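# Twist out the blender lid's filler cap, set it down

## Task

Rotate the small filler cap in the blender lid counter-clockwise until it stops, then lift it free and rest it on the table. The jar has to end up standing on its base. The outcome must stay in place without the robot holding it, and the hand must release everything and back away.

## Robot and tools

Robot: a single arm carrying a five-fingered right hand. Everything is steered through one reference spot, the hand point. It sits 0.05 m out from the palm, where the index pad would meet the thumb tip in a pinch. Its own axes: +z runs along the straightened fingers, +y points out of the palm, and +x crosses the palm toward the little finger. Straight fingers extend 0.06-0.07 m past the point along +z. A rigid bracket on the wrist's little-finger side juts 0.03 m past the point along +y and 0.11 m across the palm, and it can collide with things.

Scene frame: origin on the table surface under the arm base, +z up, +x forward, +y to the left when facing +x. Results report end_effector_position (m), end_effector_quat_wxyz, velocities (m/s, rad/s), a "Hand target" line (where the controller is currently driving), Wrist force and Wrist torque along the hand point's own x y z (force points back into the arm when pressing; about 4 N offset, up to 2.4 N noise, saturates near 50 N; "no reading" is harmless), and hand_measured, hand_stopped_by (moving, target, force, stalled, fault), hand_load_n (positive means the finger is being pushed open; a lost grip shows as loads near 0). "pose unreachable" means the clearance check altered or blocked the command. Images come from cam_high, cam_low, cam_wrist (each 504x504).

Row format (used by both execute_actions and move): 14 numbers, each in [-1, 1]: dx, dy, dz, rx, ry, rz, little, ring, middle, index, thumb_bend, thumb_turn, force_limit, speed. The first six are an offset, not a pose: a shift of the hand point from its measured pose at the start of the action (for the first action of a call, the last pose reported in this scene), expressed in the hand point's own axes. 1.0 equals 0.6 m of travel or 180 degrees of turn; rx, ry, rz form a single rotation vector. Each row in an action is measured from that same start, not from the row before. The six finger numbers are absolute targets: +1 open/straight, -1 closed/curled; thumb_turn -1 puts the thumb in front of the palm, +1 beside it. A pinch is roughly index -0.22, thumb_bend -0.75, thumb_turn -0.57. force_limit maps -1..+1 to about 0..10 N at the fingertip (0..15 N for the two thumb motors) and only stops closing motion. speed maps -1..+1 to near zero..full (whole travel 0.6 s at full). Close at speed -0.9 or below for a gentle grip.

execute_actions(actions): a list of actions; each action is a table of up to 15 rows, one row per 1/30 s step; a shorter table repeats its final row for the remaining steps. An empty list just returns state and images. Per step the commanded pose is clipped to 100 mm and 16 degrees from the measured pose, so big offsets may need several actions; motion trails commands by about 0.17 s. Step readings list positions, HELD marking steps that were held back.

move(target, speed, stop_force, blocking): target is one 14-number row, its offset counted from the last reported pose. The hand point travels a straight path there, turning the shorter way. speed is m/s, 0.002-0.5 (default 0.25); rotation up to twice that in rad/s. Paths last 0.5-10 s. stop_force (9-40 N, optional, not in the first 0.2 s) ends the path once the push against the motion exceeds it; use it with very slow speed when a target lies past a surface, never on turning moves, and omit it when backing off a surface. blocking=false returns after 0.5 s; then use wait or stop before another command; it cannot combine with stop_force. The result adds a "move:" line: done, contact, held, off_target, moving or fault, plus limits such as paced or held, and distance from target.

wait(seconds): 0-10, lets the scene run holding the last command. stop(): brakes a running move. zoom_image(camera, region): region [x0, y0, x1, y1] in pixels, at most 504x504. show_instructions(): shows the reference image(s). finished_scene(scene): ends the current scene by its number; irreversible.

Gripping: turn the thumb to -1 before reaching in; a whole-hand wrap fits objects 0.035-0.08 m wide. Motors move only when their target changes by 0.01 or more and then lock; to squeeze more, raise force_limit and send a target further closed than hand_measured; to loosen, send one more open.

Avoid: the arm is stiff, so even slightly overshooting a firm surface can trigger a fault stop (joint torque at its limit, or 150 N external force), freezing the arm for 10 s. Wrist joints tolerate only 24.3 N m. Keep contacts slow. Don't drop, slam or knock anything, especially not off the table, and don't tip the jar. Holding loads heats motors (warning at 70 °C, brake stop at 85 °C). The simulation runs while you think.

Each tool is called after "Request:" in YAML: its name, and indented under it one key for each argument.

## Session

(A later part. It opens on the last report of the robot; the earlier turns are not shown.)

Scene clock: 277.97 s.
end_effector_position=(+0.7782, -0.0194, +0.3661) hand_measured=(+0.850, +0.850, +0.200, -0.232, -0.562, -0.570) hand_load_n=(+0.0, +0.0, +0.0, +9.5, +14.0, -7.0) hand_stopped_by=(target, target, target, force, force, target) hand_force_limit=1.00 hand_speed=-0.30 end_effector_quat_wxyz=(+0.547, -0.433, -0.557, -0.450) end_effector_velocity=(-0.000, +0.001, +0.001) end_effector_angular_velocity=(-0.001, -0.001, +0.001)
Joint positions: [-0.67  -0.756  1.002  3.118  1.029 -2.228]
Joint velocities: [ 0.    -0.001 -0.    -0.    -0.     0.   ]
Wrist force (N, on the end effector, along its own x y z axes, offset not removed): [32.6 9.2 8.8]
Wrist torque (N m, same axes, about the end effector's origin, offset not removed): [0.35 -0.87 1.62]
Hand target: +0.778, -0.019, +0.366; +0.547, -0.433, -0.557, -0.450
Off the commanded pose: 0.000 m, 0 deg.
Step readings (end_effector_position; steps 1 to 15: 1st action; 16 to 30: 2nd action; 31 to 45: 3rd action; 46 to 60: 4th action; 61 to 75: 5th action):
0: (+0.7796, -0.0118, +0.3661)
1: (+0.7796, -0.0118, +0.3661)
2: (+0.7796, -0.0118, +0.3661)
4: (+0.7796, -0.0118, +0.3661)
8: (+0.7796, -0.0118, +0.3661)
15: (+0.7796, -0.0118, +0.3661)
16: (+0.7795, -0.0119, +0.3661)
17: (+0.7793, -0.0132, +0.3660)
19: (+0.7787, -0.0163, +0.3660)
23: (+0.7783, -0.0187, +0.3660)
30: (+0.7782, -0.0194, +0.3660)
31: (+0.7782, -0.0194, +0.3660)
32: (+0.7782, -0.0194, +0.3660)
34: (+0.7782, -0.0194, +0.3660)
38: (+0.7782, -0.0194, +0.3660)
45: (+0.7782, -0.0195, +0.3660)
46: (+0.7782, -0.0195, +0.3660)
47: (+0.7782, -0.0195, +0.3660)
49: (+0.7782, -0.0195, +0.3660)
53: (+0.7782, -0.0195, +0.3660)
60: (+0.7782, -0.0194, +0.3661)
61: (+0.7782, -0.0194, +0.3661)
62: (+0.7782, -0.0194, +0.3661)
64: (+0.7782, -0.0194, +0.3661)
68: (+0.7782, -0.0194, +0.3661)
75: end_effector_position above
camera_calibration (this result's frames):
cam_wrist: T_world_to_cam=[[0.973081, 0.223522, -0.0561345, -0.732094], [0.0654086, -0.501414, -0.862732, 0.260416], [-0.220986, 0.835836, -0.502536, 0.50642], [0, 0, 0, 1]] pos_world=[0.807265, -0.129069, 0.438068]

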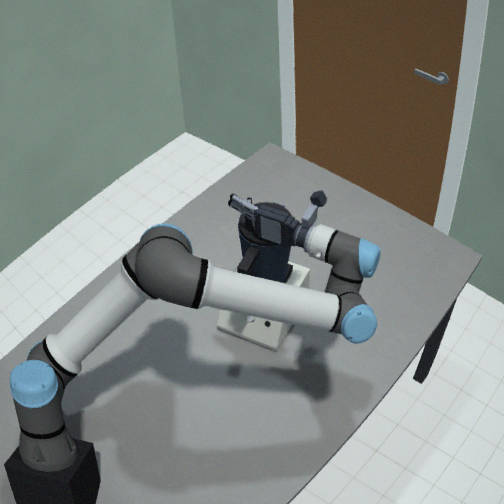

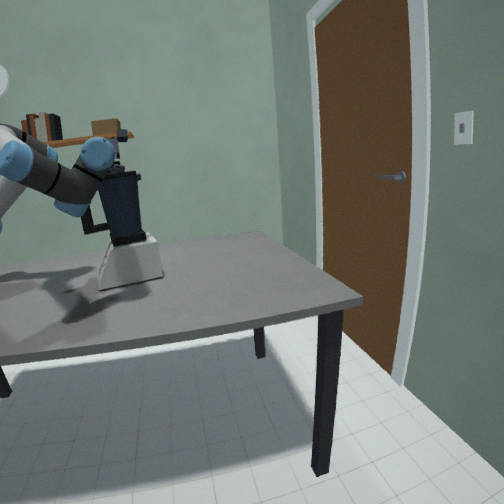

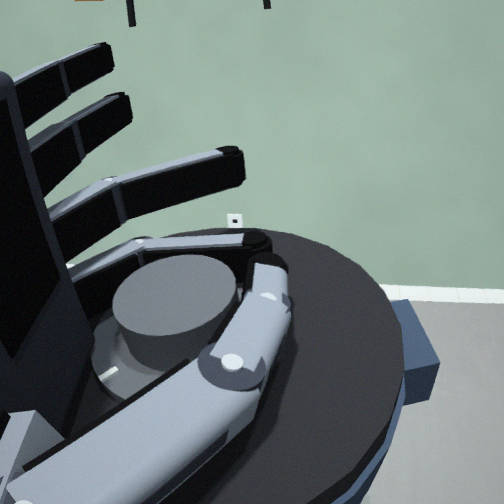

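Request:
move:
  target: [0.003,-0.0113,0.0042,0.139,0,0,0.85,0.85,0.2,-0.8,-0.7,-0.57,1,-0.3]
  speed: 0.1

Scene clock: 282.50 s.
end_effector_position=(+0.7699, -0.0179, +0.3675) hand_measured=(+0.850, +0.850, +0.200, -0.232, -0.566, -0.570) hand_load_n=(+0.0, +0.0, +0.0, +4.5, +3.0, -10.5) hand_stopped_by=(target, target, target, force, force, target) hand_force_limit=1.00 hand_speed=-0.30 end_effector_quat_wxyz=(+0.626, -0.310, -0.636, -0.329) end_effector_velocity=(+0.001, -0.000, +0.002) end_effector_angular_velocity=(+0.006, -0.002, +0.003)
Joint positions: [-0.584 -0.323  0.044  3.396  1.286 -2.136]
Joint velocities: [ 0.001  0.048 -0.102  0.056  0.003 -0.006]
Wrist force (N, on the end effector, along its own x y z axes, offset not removed): [9.1 8.6 0.7]
Wrist torque (N m, same axes, about the end effector's origin, offset not removed): [0.29 -0.11 0.07]
Hand target: +0.770, -0.018, +0.368; +0.626, -0.310, -0.636, -0.329
Off the commanded pose: 0.001 m, 2 deg.
elbow stopped short: the move would have taken joint 3 (elbow) straighter than the controller allows; a more bent joint 3 avoids this.
move: done
camera_calibration (this result's frames):
cam_wrist: T_world_to_cam=[[0.803096, 0.593324, -0.0547961, -0.587225], [0.26365, -0.436317, -0.8603, 0.110626], [-0.534345, 0.676457, -0.506834, 0.744016], [0, 0, 0, 1]] pos_world=[0.839993, -0.106612, 0.440087]

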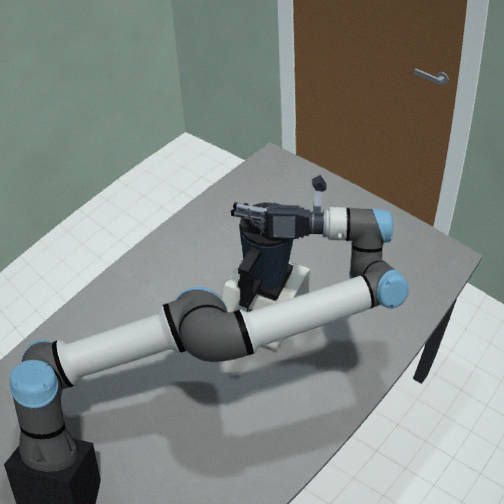

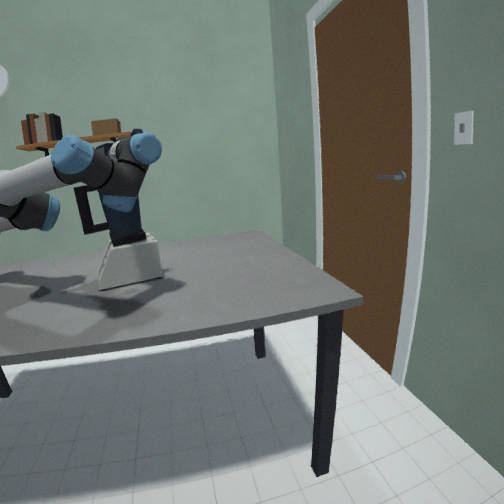

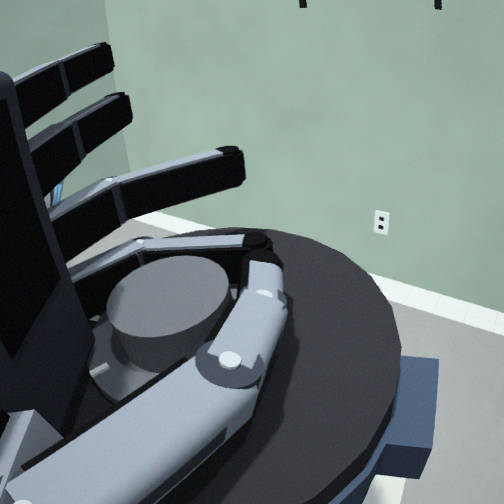

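Request:
execute_actions:
  actions:
    - [[0,0,0,0,0,0,0.85,0.85,0.2,0.1,-0.2,-0.57,1,0.5]]

Request:
move:
  target: [0,0.0127,-0.0247,-0.333,0,0,0.85,0.85,0.2,0.1,-0.2,-0.57,1,0.5]
  speed: 0.15

Scene clock: 285.33 s.
end_effector_position=(+0.7699, -0.0179, +0.3675) hand_measured=(+0.850, +0.850, +0.200, +0.100, -0.200, -0.570) hand_load_n=(+0.0, +0.0, +0.0, +0.0, +0.5, -7.5) hand_stopped_by=(target, target, target, target, target, target) hand_force_limit=1.00 hand_speed=0.50 end_effector_quat_wxyz=(+0.626, -0.310, -0.636, -0.329) end_effector_velocity=(-0.000, -0.000, -0.000) end_effector_angular_velocity=(+0.000, +0.000, +0.000)
Joint positions: [-0.584 -0.319  0.037  3.399  1.286 -2.136]
Joint velocities: [ 0.    -0.002  0.005 -0.003  0.    -0.   ]
Wrist force (N, on the end effector, along its own x y z axes, offset not removed): [8.9 10.0 0.7]
Wrist torque (N m, same axes, about the end effector's origin, offset not removed): [1.02 -0.36 0.30]
Hand target: +0.770, -0.018, +0.368; +0.626, -0.310, -0.636, -0.329
Off the commanded pose: 0.000 m, 0 deg.
Step readings (end_effector_position):
0: (+0.7700, -0.0179, +0.3677)
1: (+0.7700, -0.0179, +0.3677)
2: (+0.7700, -0.0179, +0.3677)
4: (+0.7699, -0.0179, +0.3677)
8: (+0.7699, -0.0179, +0.3676)
15: end_effector_position above
camera_calibration (this result's frames):
cam_wrist: T_world_to_cam=[[0.803019, 0.593429, -0.0547936, -0.587173], [0.263735, -0.436314, -0.860275, 0.110538], [-0.53442, 0.676366, -0.506877, 0.744106], [0, 0, 0, 1]] pos_world=[0.840024, -0.106614, 0.44009]

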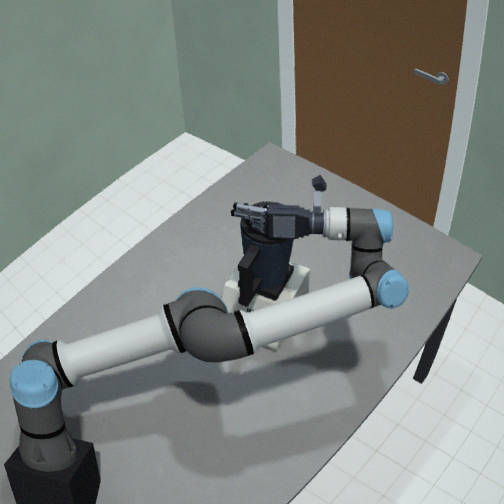

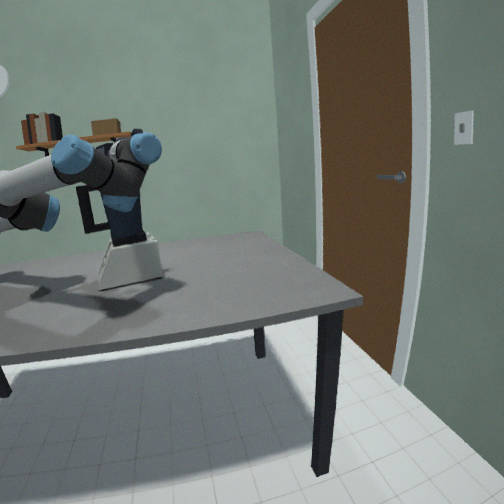

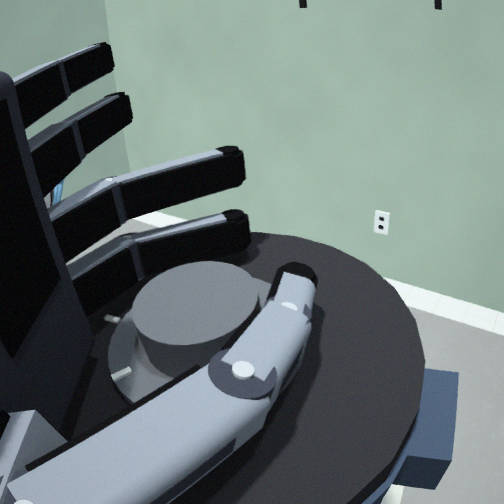

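Scene clock: 289.23 s.
end_effector_position=(+0.7846, -0.0255, +0.3676) hand_measured=(+0.850, +0.850, +0.200, +0.100, -0.200, -0.570) hand_load_n=(+0.0, +0.0, +0.0, +0.0, +0.0, +0.0) hand_stopped_by=(target, target, target, target, target, target) hand_force_limit=1.00 hand_speed=0.50 end_effector_quat_wxyz=(-0.387, +0.582, +0.387, +0.601) end_effector_velocity=(+0.000, +0.000, +0.001) end_effector_angular_velocity=(+0.001, -0.001, -0.011)
Joint positions: [-0.757 -1.163  1.749  3.37   0.674 -2.596]
Joint velocities: [-0.    -0.009  0.01   0.015 -0.004 -0.013]
Wrist force (N, on the end effector, along its own x y z axes, offset not removed): [-1.4 3.1 -0.6]
Wrist torque (N m, same axes, about the end effector's origin, offset not removed): [0.45 0.16 0.22]
Hand target: +0.785, -0.026, +0.368; -0.387, +0.582, +0.387, +0.601
Off the commanded pose: 0.000 m, 0 deg.
move: done
camera_calibration (this result's frames):
cam_wrist: T_world_to_cam=[[0.916356, -0.39437, -0.0690274, -0.703337], [-0.24815, -0.424161, -0.870924, 0.509195], [0.314188, 0.815205, -0.486546, 0.0873977], [0, 0, 0, 1]] pos_world=[0.743404, -0.132641, 0.437444]

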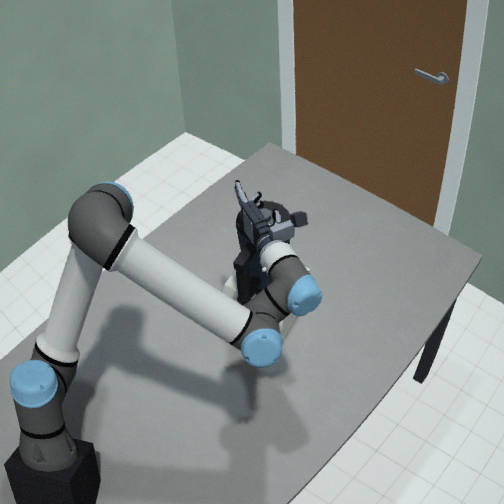

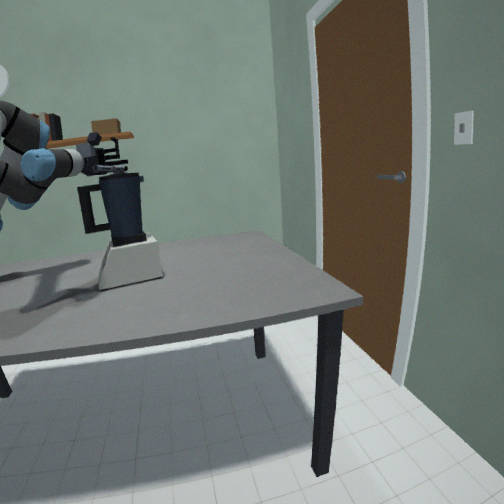

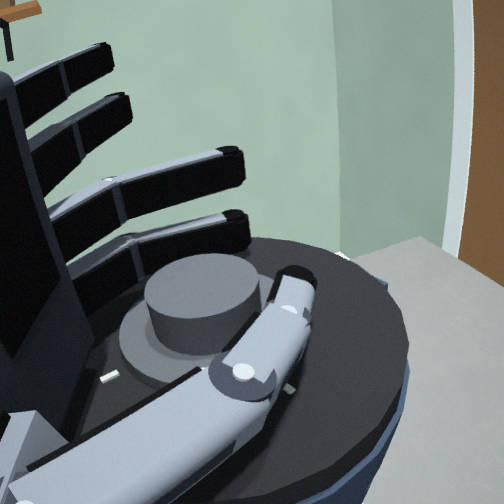

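Request:
execute_actions:
  actions:
    - [[0,0,0,0,0,0,0.85,0.85,0.2,-0.81,-0.71,-0.57,1,-0.3]]
    - [[0,0,0,0,0,0,0.85,0.85,0.2,-0.81,-0.71,-0.57,1,-0.3]]
    - [[0,0,0,0,0,0,0.85,0.85,0.2,-0.81,-0.71,-0.57,1,-0.3]]

Request:
move:
  target: [0,-0.0137,0.0027,0.167,0,0,0.85,0.85,0.2,-0.81,-0.71,-0.57,1,-0.3]
  speed: 0.12

Scene clock: 301.50 s.
end_effector_position=(+0.7845, -0.0255, +0.3676) hand_measured=(+0.850, +0.850, +0.200, -0.286, -0.512, -0.570) hand_load_n=(+0.0, +0.0, +0.0, +12.0, +14.5, +0.0) hand_stopped_by=(target, target, target, force, force, target) hand_force_limit=1.00 hand_speed=-0.30 end_effector_quat_wxyz=(-0.387, +0.582, +0.387, +0.601) end_effector_velocity=(-0.000, -0.000, +0.000) end_effector_angular_velocity=(+0.001, -0.000, +0.000)
Joint positions: [-0.757 -1.163  1.749  3.37   0.674 -2.596]
Joint velocities: [-0.     0.     0.    -0.     0.001 -0.   ]
Wrist force (N, on the end effector, along its own x y z axes, offset not removed): [0.6 4.0 2.4]
Wrist torque (N m, same axes, about the end effector's origin, offset not removed): [0.54 0.12 0.27]
Hand target: +0.785, -0.026, +0.368; -0.387, +0.582, +0.387, +0.601
Off the commanded pose: 0.000 m, 0 deg.
Step readings (end_effector_position; steps 1 to 15: 1st action; 16 to 30: 2nd action; 31 to 45: 3rd action):
0: (+0.7846, -0.0255, +0.3676)
1: (+0.7846, -0.0255, +0.3676)
2: (+0.7846, -0.0255, +0.3676)
4: (+0.7845, -0.0255, +0.3675)
8: (+0.7845, -0.0255, +0.3675)
15: (+0.7845, -0.0255, +0.3676)
16: (+0.7845, -0.0255, +0.3676)
17: (+0.7845, -0.0255, +0.3676)
19: (+0.7845, -0.0255, +0.3676)
23: (+0.7845, -0.0255, +0.3676)
30: (+0.7845, -0.0255, +0.3676)
31: (+0.7845, -0.0255, +0.3676)
32: (+0.7845, -0.0255, +0.3676)
34: (+0.7845, -0.0255, +0.3676)
38: (+0.7845, -0.0255, +0.3676)
45: end_effector_position above
camera_calibration (this result's frames):
cam_wrist: T_world_to_cam=[[0.916343, -0.394395, -0.0690523, -0.703314], [-0.24818, -0.424141, -0.870926, 0.509211], [0.314201, 0.815204, -0.486539, 0.0873853], [0, 0, 0, 1]] pos_world=[0.743396, -0.132643, 0.437436]

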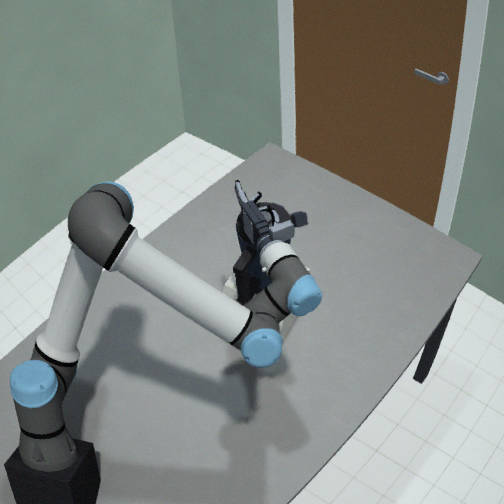

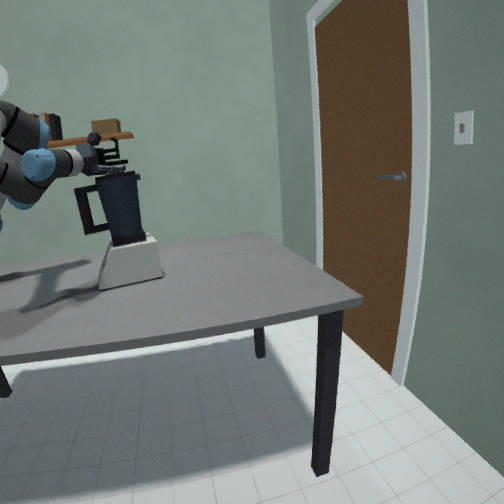

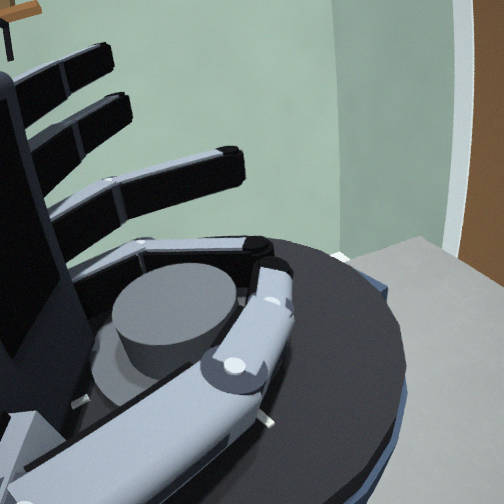

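Scene clock: 304.07 s.
end_effector_position=(+0.7778, -0.0207, +0.3675) hand_measured=(+0.850, +0.850, +0.200, -0.286, -0.510, -0.570) hand_load_n=(+0.0, +0.0, +0.0, +12.0, +15.0, -3.0) hand_stopped_by=(target, target, target, force, force, target) hand_force_limit=1.00 hand_speed=-0.30 end_effector_quat_wxyz=(+0.525, -0.462, -0.530, -0.481) end_effector_velocity=(+0.000, -0.000, -0.000) end_effector_angular_velocity=(+0.000, +0.001, +0.011)
Joint positions: [-0.692 -0.828  1.16   3.116  0.968 -2.267]
Joint velocities: [ 0.002  0.008 -0.016  0.     0.007  0.005]
Wrist force (N, on the end effector, along its own x y z axes, offset not removed): [24.8 4.2 6.9]
Wrist torque (N m, same axes, about the end effector's origin, offset not removed): [-0.19 -0.38 0.91]
Hand target: +0.778, -0.021, +0.368; +0.525, -0.461, -0.530, -0.481
Off the commanded pose: 0.000 m, 0 deg.
move: done
camera_calibration (this result's frames):
cam_wrist: T_world_to_cam=[[0.991561, 0.115487, -0.0589089, -0.746904], [0.00657605, -0.49861, -0.866802, 0.308362], [-0.129477, 0.859099, -0.495161, 0.434729], [0, 0, 0, 1]] pos_world=[0.79486, -0.133466, 0.43855]

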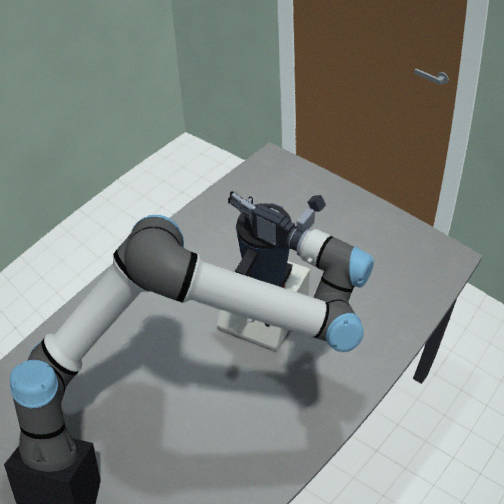

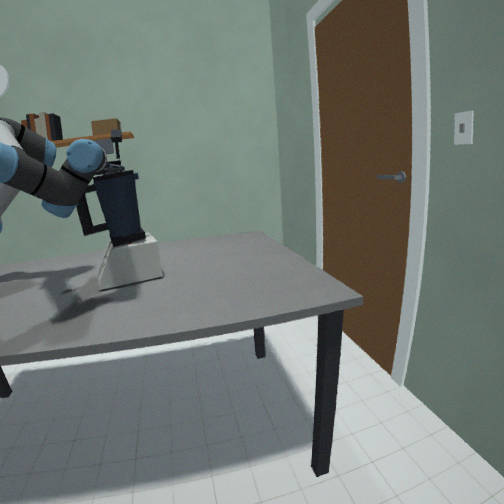

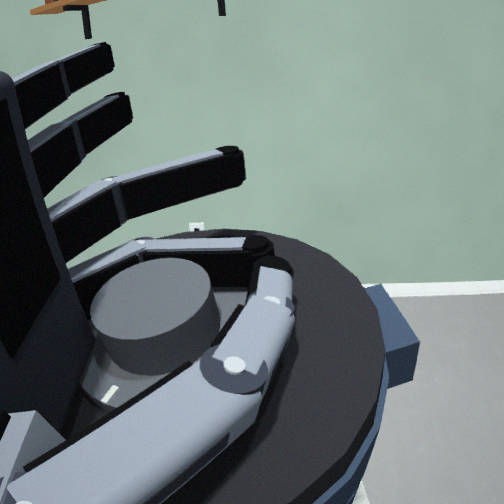

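Request:
execute_actions:
  actions:
    - [[0,0,0,0,0,0,0.85,0.85,0.2,0.3,0.05,-0.57,1,0.5]]
    - [[0.1,0,0,0,0,0,0.85,0.85,0.2,0.3,0.05,-0.57,1,0.5]]

Scene clock: 308.40 s.
end_effector_position=(+0.7765, -0.0217, +0.4269) hand_measured=(+0.850, +0.850, +0.200, +0.300, +0.050, -0.570) hand_load_n=(+0.0, +0.0, +0.0, +0.0, +0.0, +0.0) hand_stopped_by=(target, target, target, target, target, target) hand_force_limit=1.00 hand_speed=0.50 end_effector_quat_wxyz=(+0.525, -0.462, -0.530, -0.481) end_effector_velocity=(+0.001, -0.001, +0.006) end_effector_angular_velocity=(-0.000, +0.000, +0.000)
Joint positions: [-0.738 -0.893  1.14   3.192  1.012 -2.25 ]
Joint velocities: [-0.005 -0.004 -0.008  0.011  0.005  0.002]
Wrist force (N, on the end effector, along its own x y z axes, offset not removed): [1.7 4.2 -0.5]
Wrist torque (N m, same axes, about the end effector's origin, offset not removed): [0.75 -0.21 0.37]
Hand target: +0.777, -0.022, +0.427; +0.525, -0.462, -0.530, -0.481
Off the commanded pose: 0.001 m, 0 deg.
Step readings (end_effector_position; steps 1 to 15: 1st action; 16 to 30: 2nd action):
0: (+0.7778, -0.0207, +0.3676)
1: (+0.7778, -0.0207, +0.3676)
2: (+0.7778, -0.0207, +0.3676)
4: (+0.7779, -0.0207, +0.3675)
8: (+0.7779, -0.0207, +0.3674)
15: (+0.7778, -0.0207, +0.3675)
16: (+0.7778, -0.0208, +0.3678)
17: (+0.7772, -0.0215, +0.3742)
19: (+0.7761, -0.0212, +0.3984)
23: (+0.7760, -0.0211, +0.4203)
30: end_effector_position above
camera_calibration (this result's frames):
cam_wrist: T_world_to_cam=[[0.991566, 0.11539, -0.0590013, -0.741959], [0.00645118, -0.498641, -0.866785, 0.359426], [-0.129439, 0.859094, -0.49518, 0.464725], [0, 0, 0, 1]] pos_world=[0.793536, -0.134403, 0.497891]

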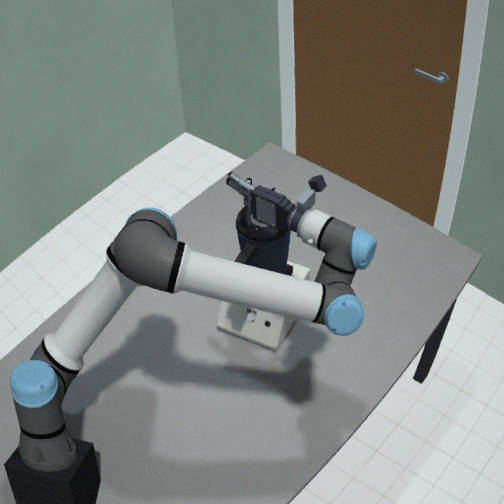

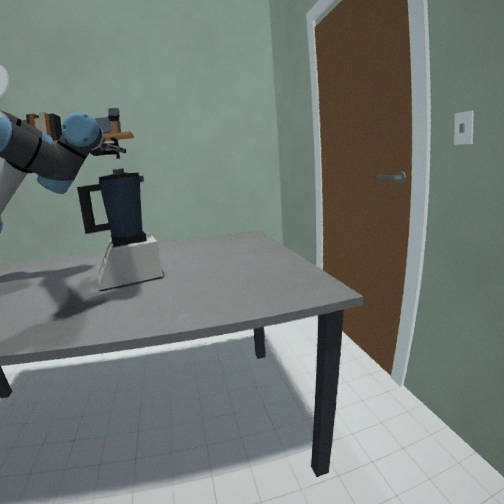

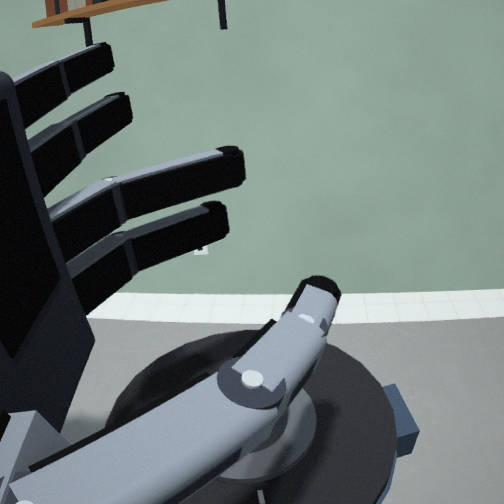

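Request:
move:
  target: [0.1,0,-0.25,0,0,0,0.85,0.85,0.2,0.3,0.05,-0.57,1,0.5]
  speed: 0.4

Request:
zoom_image:
  camera: "cam_high"
  region: [200,160,340,300]

Scene clock: 311.43 s.
end_effector_position=(+0.7920, -0.1715, +0.4846) hand_measured=(+0.850, +0.850, +0.200, +0.300, +0.050, -0.570) hand_load_n=(+0.0, +0.0, +0.0, +0.0, +0.0, +0.0) hand_stopped_by=(target, target, target, target, target, target) hand_force_limit=1.00 hand_speed=0.50 end_effector_quat_wxyz=(+0.524, -0.462, -0.529, -0.481) end_effector_velocity=(+0.002, -0.001, +0.001) end_effector_angular_velocity=(-0.003, -0.001, +0.012)
Joint positions: [-0.879 -0.55   0.484  3.483  1.147 -2.205]
Joint velocities: [ 0.002  0.027 -0.06   0.022  0.006  0.004]
Wrist force (N, on the end effector, along its own x y z axes, offset not removed): [-0.2 3.9 0.3]
Wrist torque (N m, same axes, about the end effector's origin, offset not removed): [0.45 -0.12 0.44]
Hand target: +0.792, -0.172, +0.485; +0.525, -0.462, -0.530, -0.481
Off the commanded pose: 0.000 m, 0 deg.
move: done
camera_calibration (this result's frames):
cam_wrist: T_world_to_cam=[[0.991703, 0.114196, -0.0590337, -0.736949], [0.00578972, -0.498431, -0.86691, 0.335258], [-0.128421, 0.859375, -0.494957, 0.623226], [0, 0, 0, 1]] pos_world=[0.808929, -0.284326, 0.555603]

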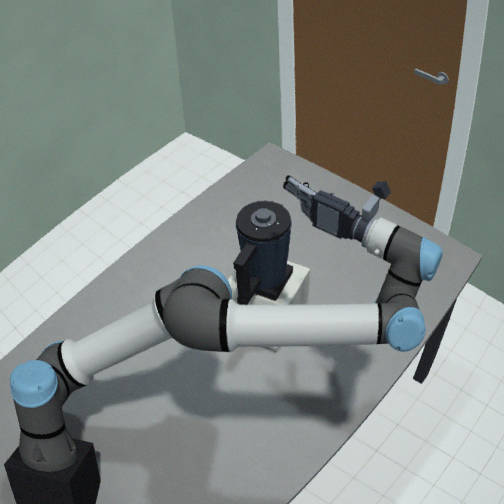

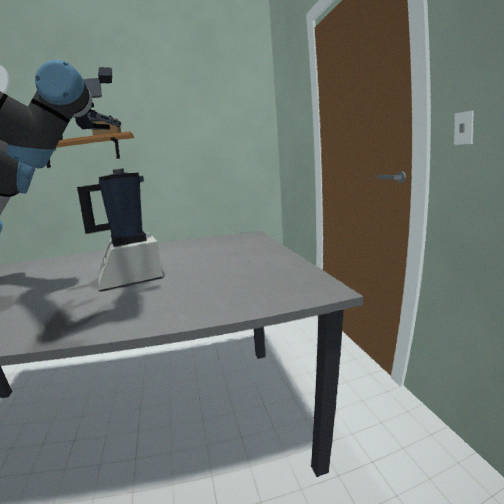

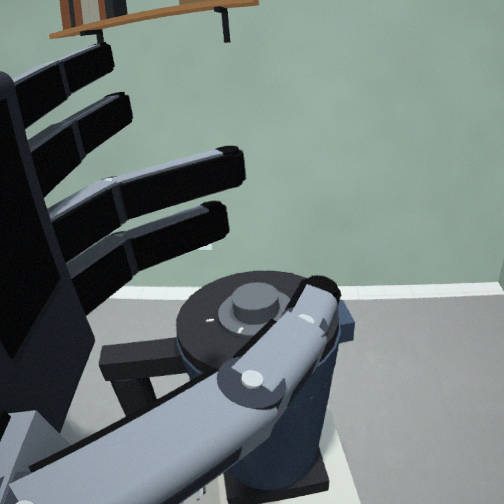

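Region (200, 160, 340, 300) of cam_high's 504x504 image, scaled by 3.600, with more detail than that image has.

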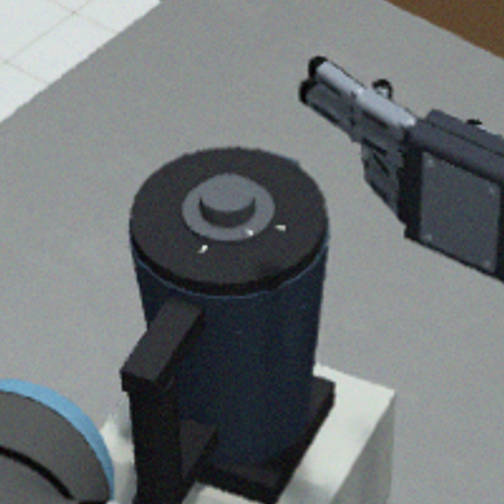

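Request:
move:
  target: [-0.125,0.0045,0.243,-0.111,0,0,0.85,0.85,0.2,0.3,0.05,-0.57,1,0.5]
  speed: 0.4

Request:
move:
  target: [-0.07,0,0,0,0,0,0.85,0.85,0.2,0.3,0.05,-0.57,1,0.5]
  speed: 0.08

Scene clock: 316.37 s.
end_effector_position=(+0.7798, -0.0252, +0.4118) hand_measured=(+0.850, +0.850, +0.200, +0.300, +0.050, -0.570) hand_load_n=(+0.0, +0.0, +0.0, +0.0, +0.0, +0.0) hand_stopped_by=(target, target, target, target, target, target) hand_force_limit=1.00 hand_speed=0.50 end_effector_quat_wxyz=(-0.436, +0.546, +0.438, +0.565) end_effector_velocity=(+0.001, +0.001, +0.001) end_effector_angular_velocity=(+0.003, -0.003, -0.007)
Joint positions: [-0.784 -1.098  1.557  3.269  0.799 -2.415]
Joint velocities: [ 0.001 -0.007  0.01   0.008 -0.003 -0.011]
Wrist force (N, on the end effector, along its own x y z axes, offset not removed): [0.0 4.9 -2.1]
Wrist torque (N m, same axes, about the end effector's origin, offset not removed): [0.75 0.08 0.37]
Hand target: +0.780, -0.025, +0.412; -0.436, +0.546, +0.438, +0.565
Off the commanded pose: 0.001 m, 0 deg.
move: done
camera_calibration (this result's frames):
cam_wrist: T_world_to_cam=[[0.971007, -0.229954, -0.0653168, -0.735829], [-0.168327, -0.463706, -0.869852, 0.483005], [0.169738, 0.855627, -0.48897, 0.224798], [0, 0, 0, 1]] pos_world=[0.757642, -0.137577, 0.482]

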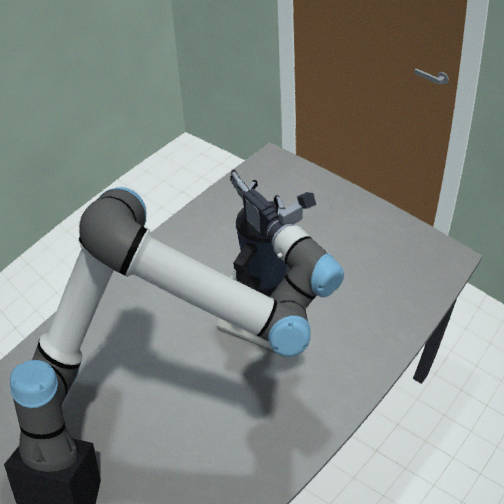

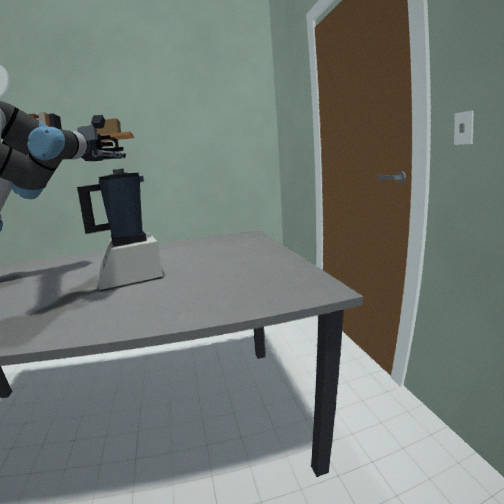

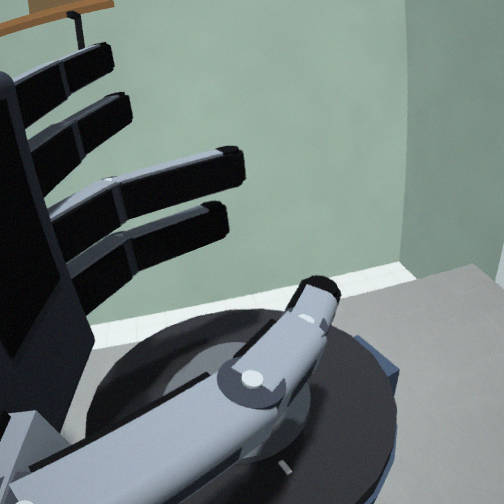

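Scene clock: 317.30 s.
end_effector_position=(+0.7807, -0.0245, +0.3700) hand_measured=(+0.850, +0.850, +0.200, +0.300, +0.050, -0.570) hand_load_n=(+0.0, +0.0, +0.0, +0.0, +0.0, +0.0) hand_stopped_by=(target, target, target, target, target, target) hand_force_limit=1.00 hand_speed=0.50 end_effector_quat_wxyz=(-0.436, +0.546, +0.438, +0.565) end_effector_velocity=(+0.000, -0.000, -0.002) end_effector_angular_velocity=(-0.000, -0.001, -0.000)
Joint positions: [-0.747 -1.047  1.574  3.222  0.768 -2.444]
Joint velocities: [ 0.002  0.003 -0.    -0.002 -0.002 -0.002]
Wrist force (N, on the end effector, along its own x y z axes, offset not removed): [-0.3 5.6 1.4]
Wrist torque (N m, same axes, about the end effector's origin, offset not removed): [0.78 0.12 0.41]
Hand target: +0.781, -0.025, +0.370; -0.436, +0.546, +0.438, +0.565
Off the commanded pose: 0.000 m, 0 deg.
move: done
camera_calibration (this result's frames):
cam_wrist: T_world_to_cam=[[0.971018, -0.229917, -0.0652847, -0.739272], [-0.168283, -0.463723, -0.869852, 0.447081], [0.16972, 0.855628, -0.488974, 0.203619], [0, 0, 0, 1]] pos_world=[0.758524, -0.136872, 0.440195]

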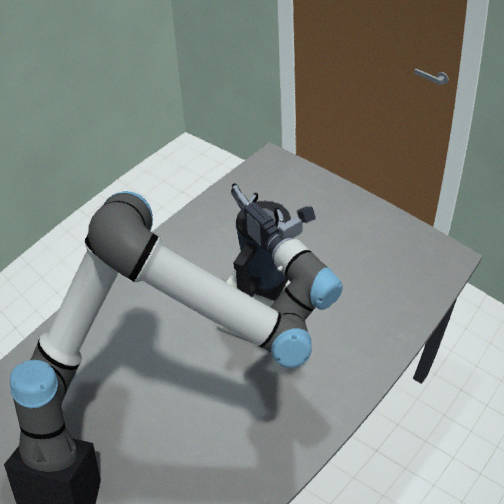

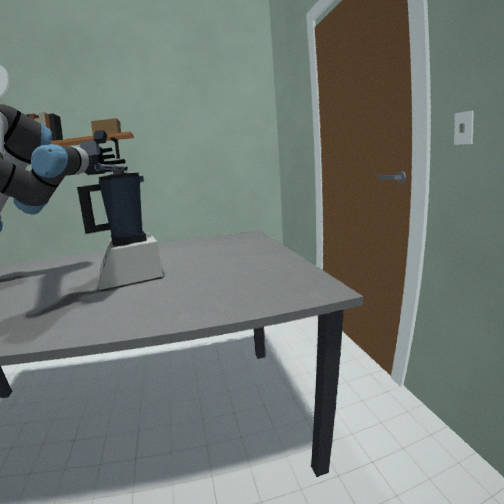

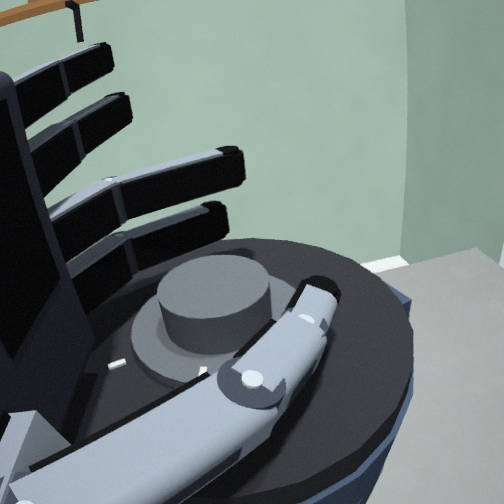

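Request:
execute_actions:
  actions:
    - [[-0.004,0.013,0,0,0,0,0.85,0.85,0.2,0.3,0.05,-0.57,1,0.5]]
    - [[0,0,0,0,0,0,0.85,0.85,0.2,-0.8,-0.7,-0.57,1,-0.3]]
    - [[0,0,0,0,0,0,0.85,0.85,0.2,-0.8,-0.7,-0.57,1,-0.3]]
    - [[0,0,0,0,0,0,0.85,0.85,0.2,-0.8,-0.7,-0.57,1,-0.3]]

Scene clock: 321.93 s.
end_effector_position=(+0.7883, -0.0263, +0.3677) hand_measured=(+0.850, +0.850, +0.200, -0.318, -0.412, -0.570) hand_load_n=(+0.0, +0.0, +0.0, +12.0, +14.5, -1.0) hand_stopped_by=(target, target, target, force, force, target) hand_force_limit=1.00 hand_speed=-0.30 end_effector_quat_wxyz=(-0.436, +0.546, +0.438, +0.565) end_effector_velocity=(+0.000, -0.000, -0.000) end_effector_angular_velocity=(-0.000, +0.001, -0.000)
Joint positions: [-0.739 -1.034  1.549  3.238  0.762 -2.451]
Joint velocities: [-0.     0.    -0.    -0.    -0.     0.001]
Wrist force (N, on the end effector, along its own x y z axes, offset not removed): [9.3 3.4 3.8]
Wrist torque (N m, same axes, about the end effector's origin, offset not removed): [0.43 -0.37 0.87]
Hand target: +0.788, -0.026, +0.368; -0.436, +0.546, +0.438, +0.565
Off the commanded pose: 0.000 m, 0 deg.
Step readings (end_effector_position; steps 1 to 15: 1st action; 16 to 30: 2nd action; 31 to 45: 3rd action; 46 to 60: 4th action):
0: (+0.7807, -0.0245, +0.3698)
1: (+0.7808, -0.0245, +0.3697)
2: (+0.7820, -0.0248, +0.3692)
4: (+0.7849, -0.0255, +0.3684)
8: (+0.7875, -0.0261, +0.3678)
15: (+0.7883, -0.0263, +0.3677)
16: (+0.7883, -0.0263, +0.3677)
17: (+0.7883, -0.0263, +0.3677)
19: (+0.7883, -0.0263, +0.3677)
23: (+0.7883, -0.0263, +0.3677)
30: (+0.7883, -0.0263, +0.3677)
31: (+0.7883, -0.0263, +0.3677)
32: (+0.7883, -0.0263, +0.3677)
34: (+0.7883, -0.0263, +0.3677)
38: (+0.7883, -0.0263, +0.3677)
45: (+0.7883, -0.0263, +0.3677)
46: (+0.7883, -0.0263, +0.3677)
47: (+0.7883, -0.0263, +0.3677)
49: (+0.7883, -0.0263, +0.3677)
53: (+0.7883, -0.0263, +0.3677)
60: end_effector_position above
camera_calibration (this result's frames):
cam_wrist: T_world_to_cam=[[0.971015, -0.229924, -0.0652998, -0.747188], [-0.168297, -0.463708, -0.869857, 0.445579], [0.169721, 0.855634, -0.488963, 0.20274], [0, 0, 0, 1]] pos_world=[0.766112, -0.138649, 0.437931]

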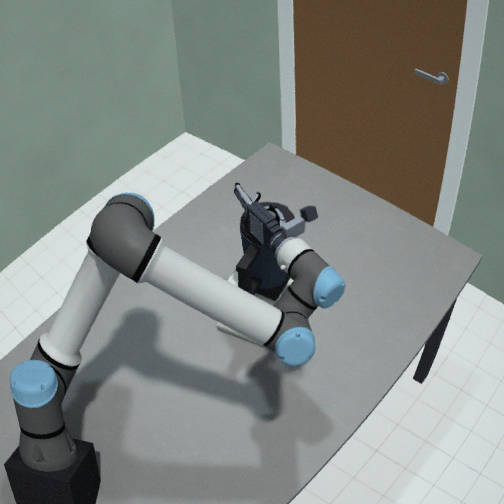

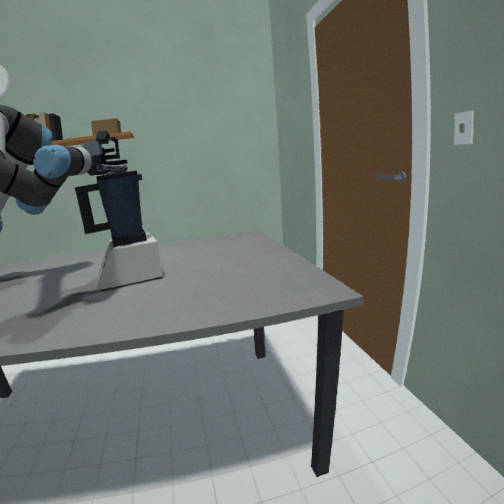

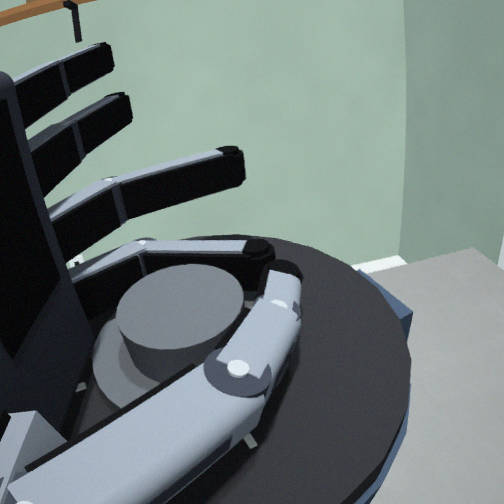

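Request:
execute_actions:
  actions:
    - [[0,0,0,0,0,0,0.85,0.85,0.2,-0.05,-0.41,-0.57,1,-0.3]]
    - [[0,0,0,0,0,0,0.85,0.85,0.2,-0.05,-1,-0.57,1,-0.3]]
    - [[0,0,0,0,0,0,0.85,0.85,0.2,-0.05,-1,-0.57,1,-0.3]]
    - [[0,0,0,0,0,0,0.85,0.85,0.2,-0.8,-1,-0.57,1,-0.3]]
    - [[0,0,0,0,0,0,0.85,0.85,0.2,-0.8,-1,-0.57,1,-0.3]]

Scene clock: 327.97 s.
end_effector_position=(+0.7883, -0.0263, +0.3677) hand_measured=(+0.850, +0.850, +0.200, -0.236, -0.778, -0.570) hand_load_n=(+0.0, +0.0, +0.0, +9.5, +5.5, -1.5) hand_stopped_by=(target, target, target, force, force, target) hand_force_limit=1.00 hand_speed=-0.30 end_effector_quat_wxyz=(-0.436, +0.546, +0.438, +0.565) end_effector_velocity=(+0.000, +0.000, +0.000) end_effector_angular_velocity=(-0.001, -0.000, +0.000)
Joint positions: [-0.739 -1.034  1.549  3.238  0.762 -2.451]
Joint velocities: [ 0.    -0.001 -0.     0.    -0.     0.   ]
Wrist force (N, on the end effector, along its own x y z axes, offset not removed): [2.4 4.5 4.6]
Wrist torque (N m, same axes, about the end effector's origin, offset not removed): [0.42 0.07 0.39]
Hand target: +0.788, -0.026, +0.368; -0.436, +0.546, +0.438, +0.565
Off the commanded pose: 0.000 m, 0 deg.
Step readings (end_effector_position; steps 1 to 15: 1st action; 16 to 30: 2nd action; 31 to 45: 3rd action; 46 to 60: 4th action; 61 to 75: 5th action):
0: (+0.7883, -0.0263, +0.3677)
1: (+0.7883, -0.0263, +0.3677)
2: (+0.7883, -0.0263, +0.3677)
4: (+0.7883, -0.0263, +0.3677)
8: (+0.7883, -0.0263, +0.3677)
15: (+0.7883, -0.0263, +0.3677)
16: (+0.7883, -0.0263, +0.3677)
17: (+0.7883, -0.0263, +0.3677)
19: (+0.7883, -0.0263, +0.3677)
23: (+0.7883, -0.0263, +0.3677)
30: (+0.7883, -0.0263, +0.3677)
31: (+0.7883, -0.0263, +0.3677)
32: (+0.7883, -0.0263, +0.3677)
34: (+0.7883, -0.0263, +0.3677)
38: (+0.7883, -0.0263, +0.3677)
45: (+0.7883, -0.0263, +0.3677)
46: (+0.7883, -0.0263, +0.3677)
47: (+0.7883, -0.0263, +0.3677)
49: (+0.7883, -0.0263, +0.3677)
53: (+0.7883, -0.0263, +0.3677)
60: (+0.7883, -0.0263, +0.3677)
61: (+0.7883, -0.0263, +0.3677)
62: (+0.7883, -0.0263, +0.3677)
64: (+0.7883, -0.0263, +0.3677)
68: (+0.7883, -0.0263, +0.3677)
75: end_effector_position above
camera_calibration (this result's frames):
cam_wrist: T_world_to_cam=[[0.971015, -0.229924, -0.0652997, -0.747188], [-0.168297, -0.463708, -0.869857, 0.445578], [0.169721, 0.855634, -0.488963, 0.20274], [0, 0, 0, 1]] pos_world=[0.766112, -0.138649, 0.437931]

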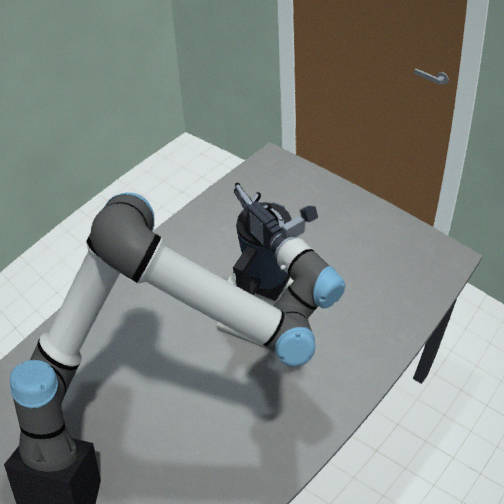

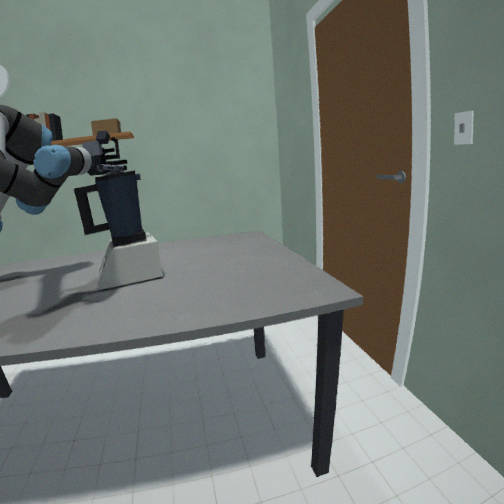

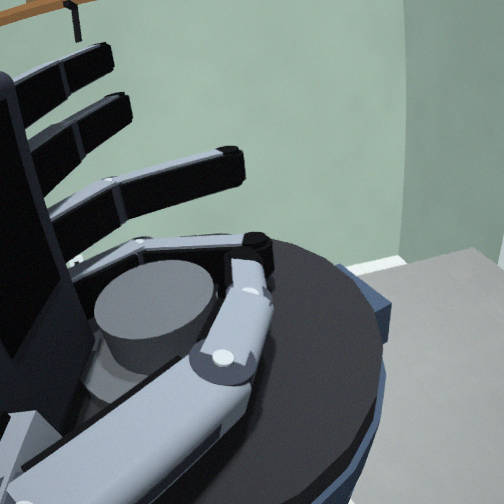

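Request:
move:
  target: [0,-0.0127,0.0107,0.125,0,0,0.85,0.85,0.2,-0.8,-1,-0.57,1,-0.3]
  speed: 0.12

Request:
move:
  target: [0,-0.0127,0.0107,0.125,0,0,0.85,0.85,0.2,-0.8,-1,-0.57,1,-0.3]
  speed: 0.12

Scene clock: 332.47 s.
end_effector_position=(+0.7825, -0.0182, +0.3678) hand_measured=(+0.850, +0.850, +0.200, -0.236, -0.778, -0.570) hand_load_n=(+0.0, +0.0, +0.0, +9.0, +5.5, -1.0) hand_stopped_by=(target, target, target, force, force, target) hand_force_limit=1.00 hand_speed=-0.30 end_effector_quat_wxyz=(+0.534, -0.450, -0.540, -0.470) end_effector_velocity=(+0.000, +0.000, +0.000) end_effector_angular_velocity=(+0.002, +0.000, +0.012)
Joint positions: [-0.678 -0.798  1.087  3.128  0.988 -2.253]
Joint velocities: [ 0.002  0.008 -0.016  0.002  0.008  0.003]
Wrist force (N, on the end effector, along its own x y z axes, offset not removed): [0.7 5.1 2.8]
Wrist torque (N m, same axes, about the end effector's origin, offset not removed): [0.59 -0.12 0.39]
Hand target: +0.782, -0.018, +0.368; +0.535, -0.450, -0.540, -0.469
Off the commanded pose: 0.000 m, 0 deg.
move: done
camera_calibration (this result's frames):
cam_wrist: T_world_to_cam=[[0.985802, 0.157417, -0.0584304, -0.7467], [0.0282991, -0.498766, -0.866274, 0.292588], [-0.165509, 0.852322, -0.496139, 0.461698], [0, 0, 0, 1]] pos_world=[0.804234, -0.13004, 0.438898]

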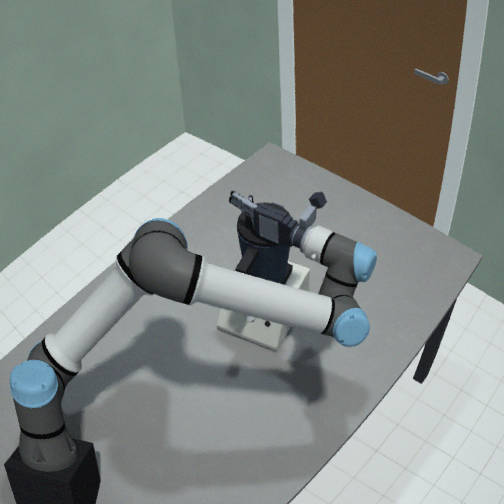

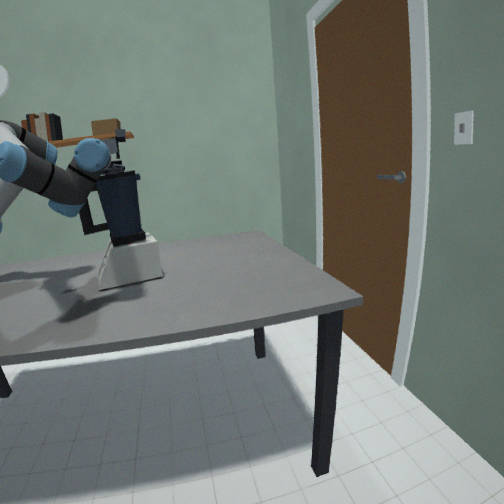

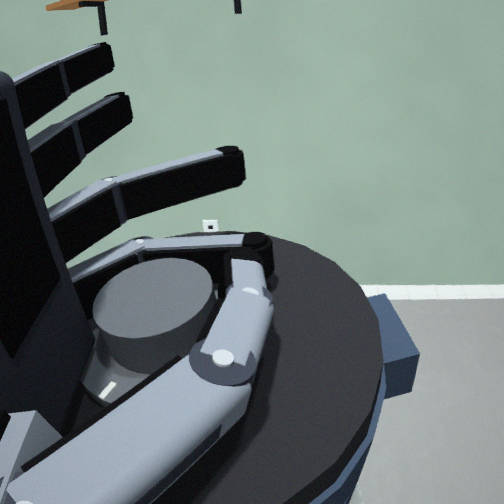

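Scene clock: 334.50 s.
end_effector_position=(+0.7739, -0.0129, +0.3677) hand_measured=(+0.850, +0.850, +0.200, -0.236, -0.778, -0.570) hand_load_n=(+0.0, +0.0, +0.0, +9.0, +5.5, -1.5) hand_stopped_by=(target, target, target, force, force, target) hand_force_limit=1.00 hand_speed=-0.30 end_effector_quat_wxyz=(+0.612, -0.337, -0.621, -0.356) end_effector_velocity=(+0.000, -0.000, -0.000) end_effector_angular_velocity=(-0.001, -0.000, +0.011)
Joint positions: [-0.597 -0.508  0.439  3.236  1.225 -2.151]
Joint velocities: [ 0.003  0.018 -0.039  0.014  0.007  0.002]
Wrist force (N, on the end effector, along its own x y z axes, offset not removed): [4.8 7.0 2.4]
Wrist torque (N m, same axes, about the end effector's origin, offset not removed): [0.54 -0.39 0.67]
Hand target: +0.774, -0.013, +0.368; +0.612, -0.337, -0.621, -0.356
Off the commanded pose: 0.000 m, 0 deg.
move: done
camera_calibration (this result's frames):
cam_wrist: T_world_to_cam=[[0.8517, 0.521107, -0.0552663, -0.631797], [0.223194, -0.456152, -0.861458, 0.143319], [-0.474121, 0.721369, -0.504813, 0.696074], [0, 0, 0, 1]] pos_world=[0.836138, -0.107517, 0.439933]

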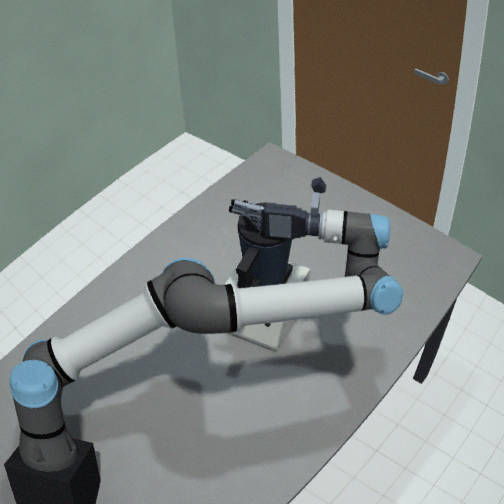

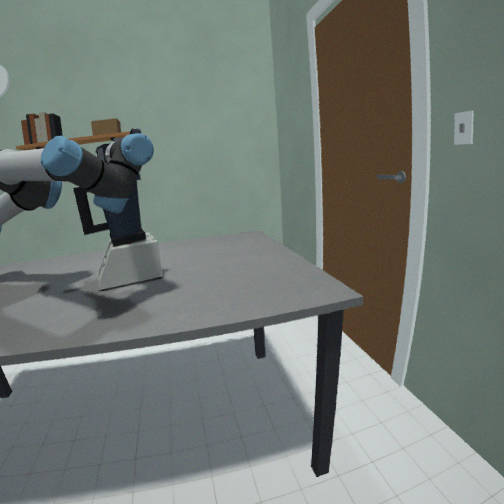

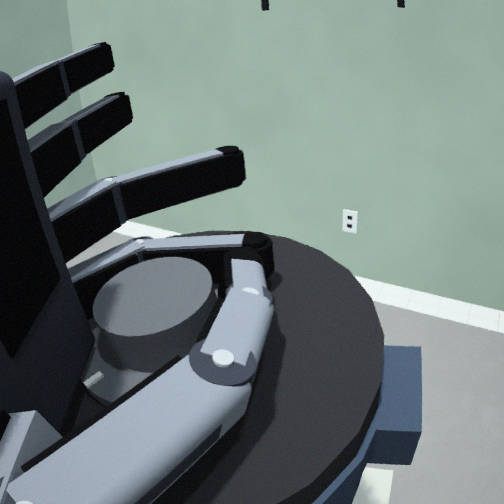

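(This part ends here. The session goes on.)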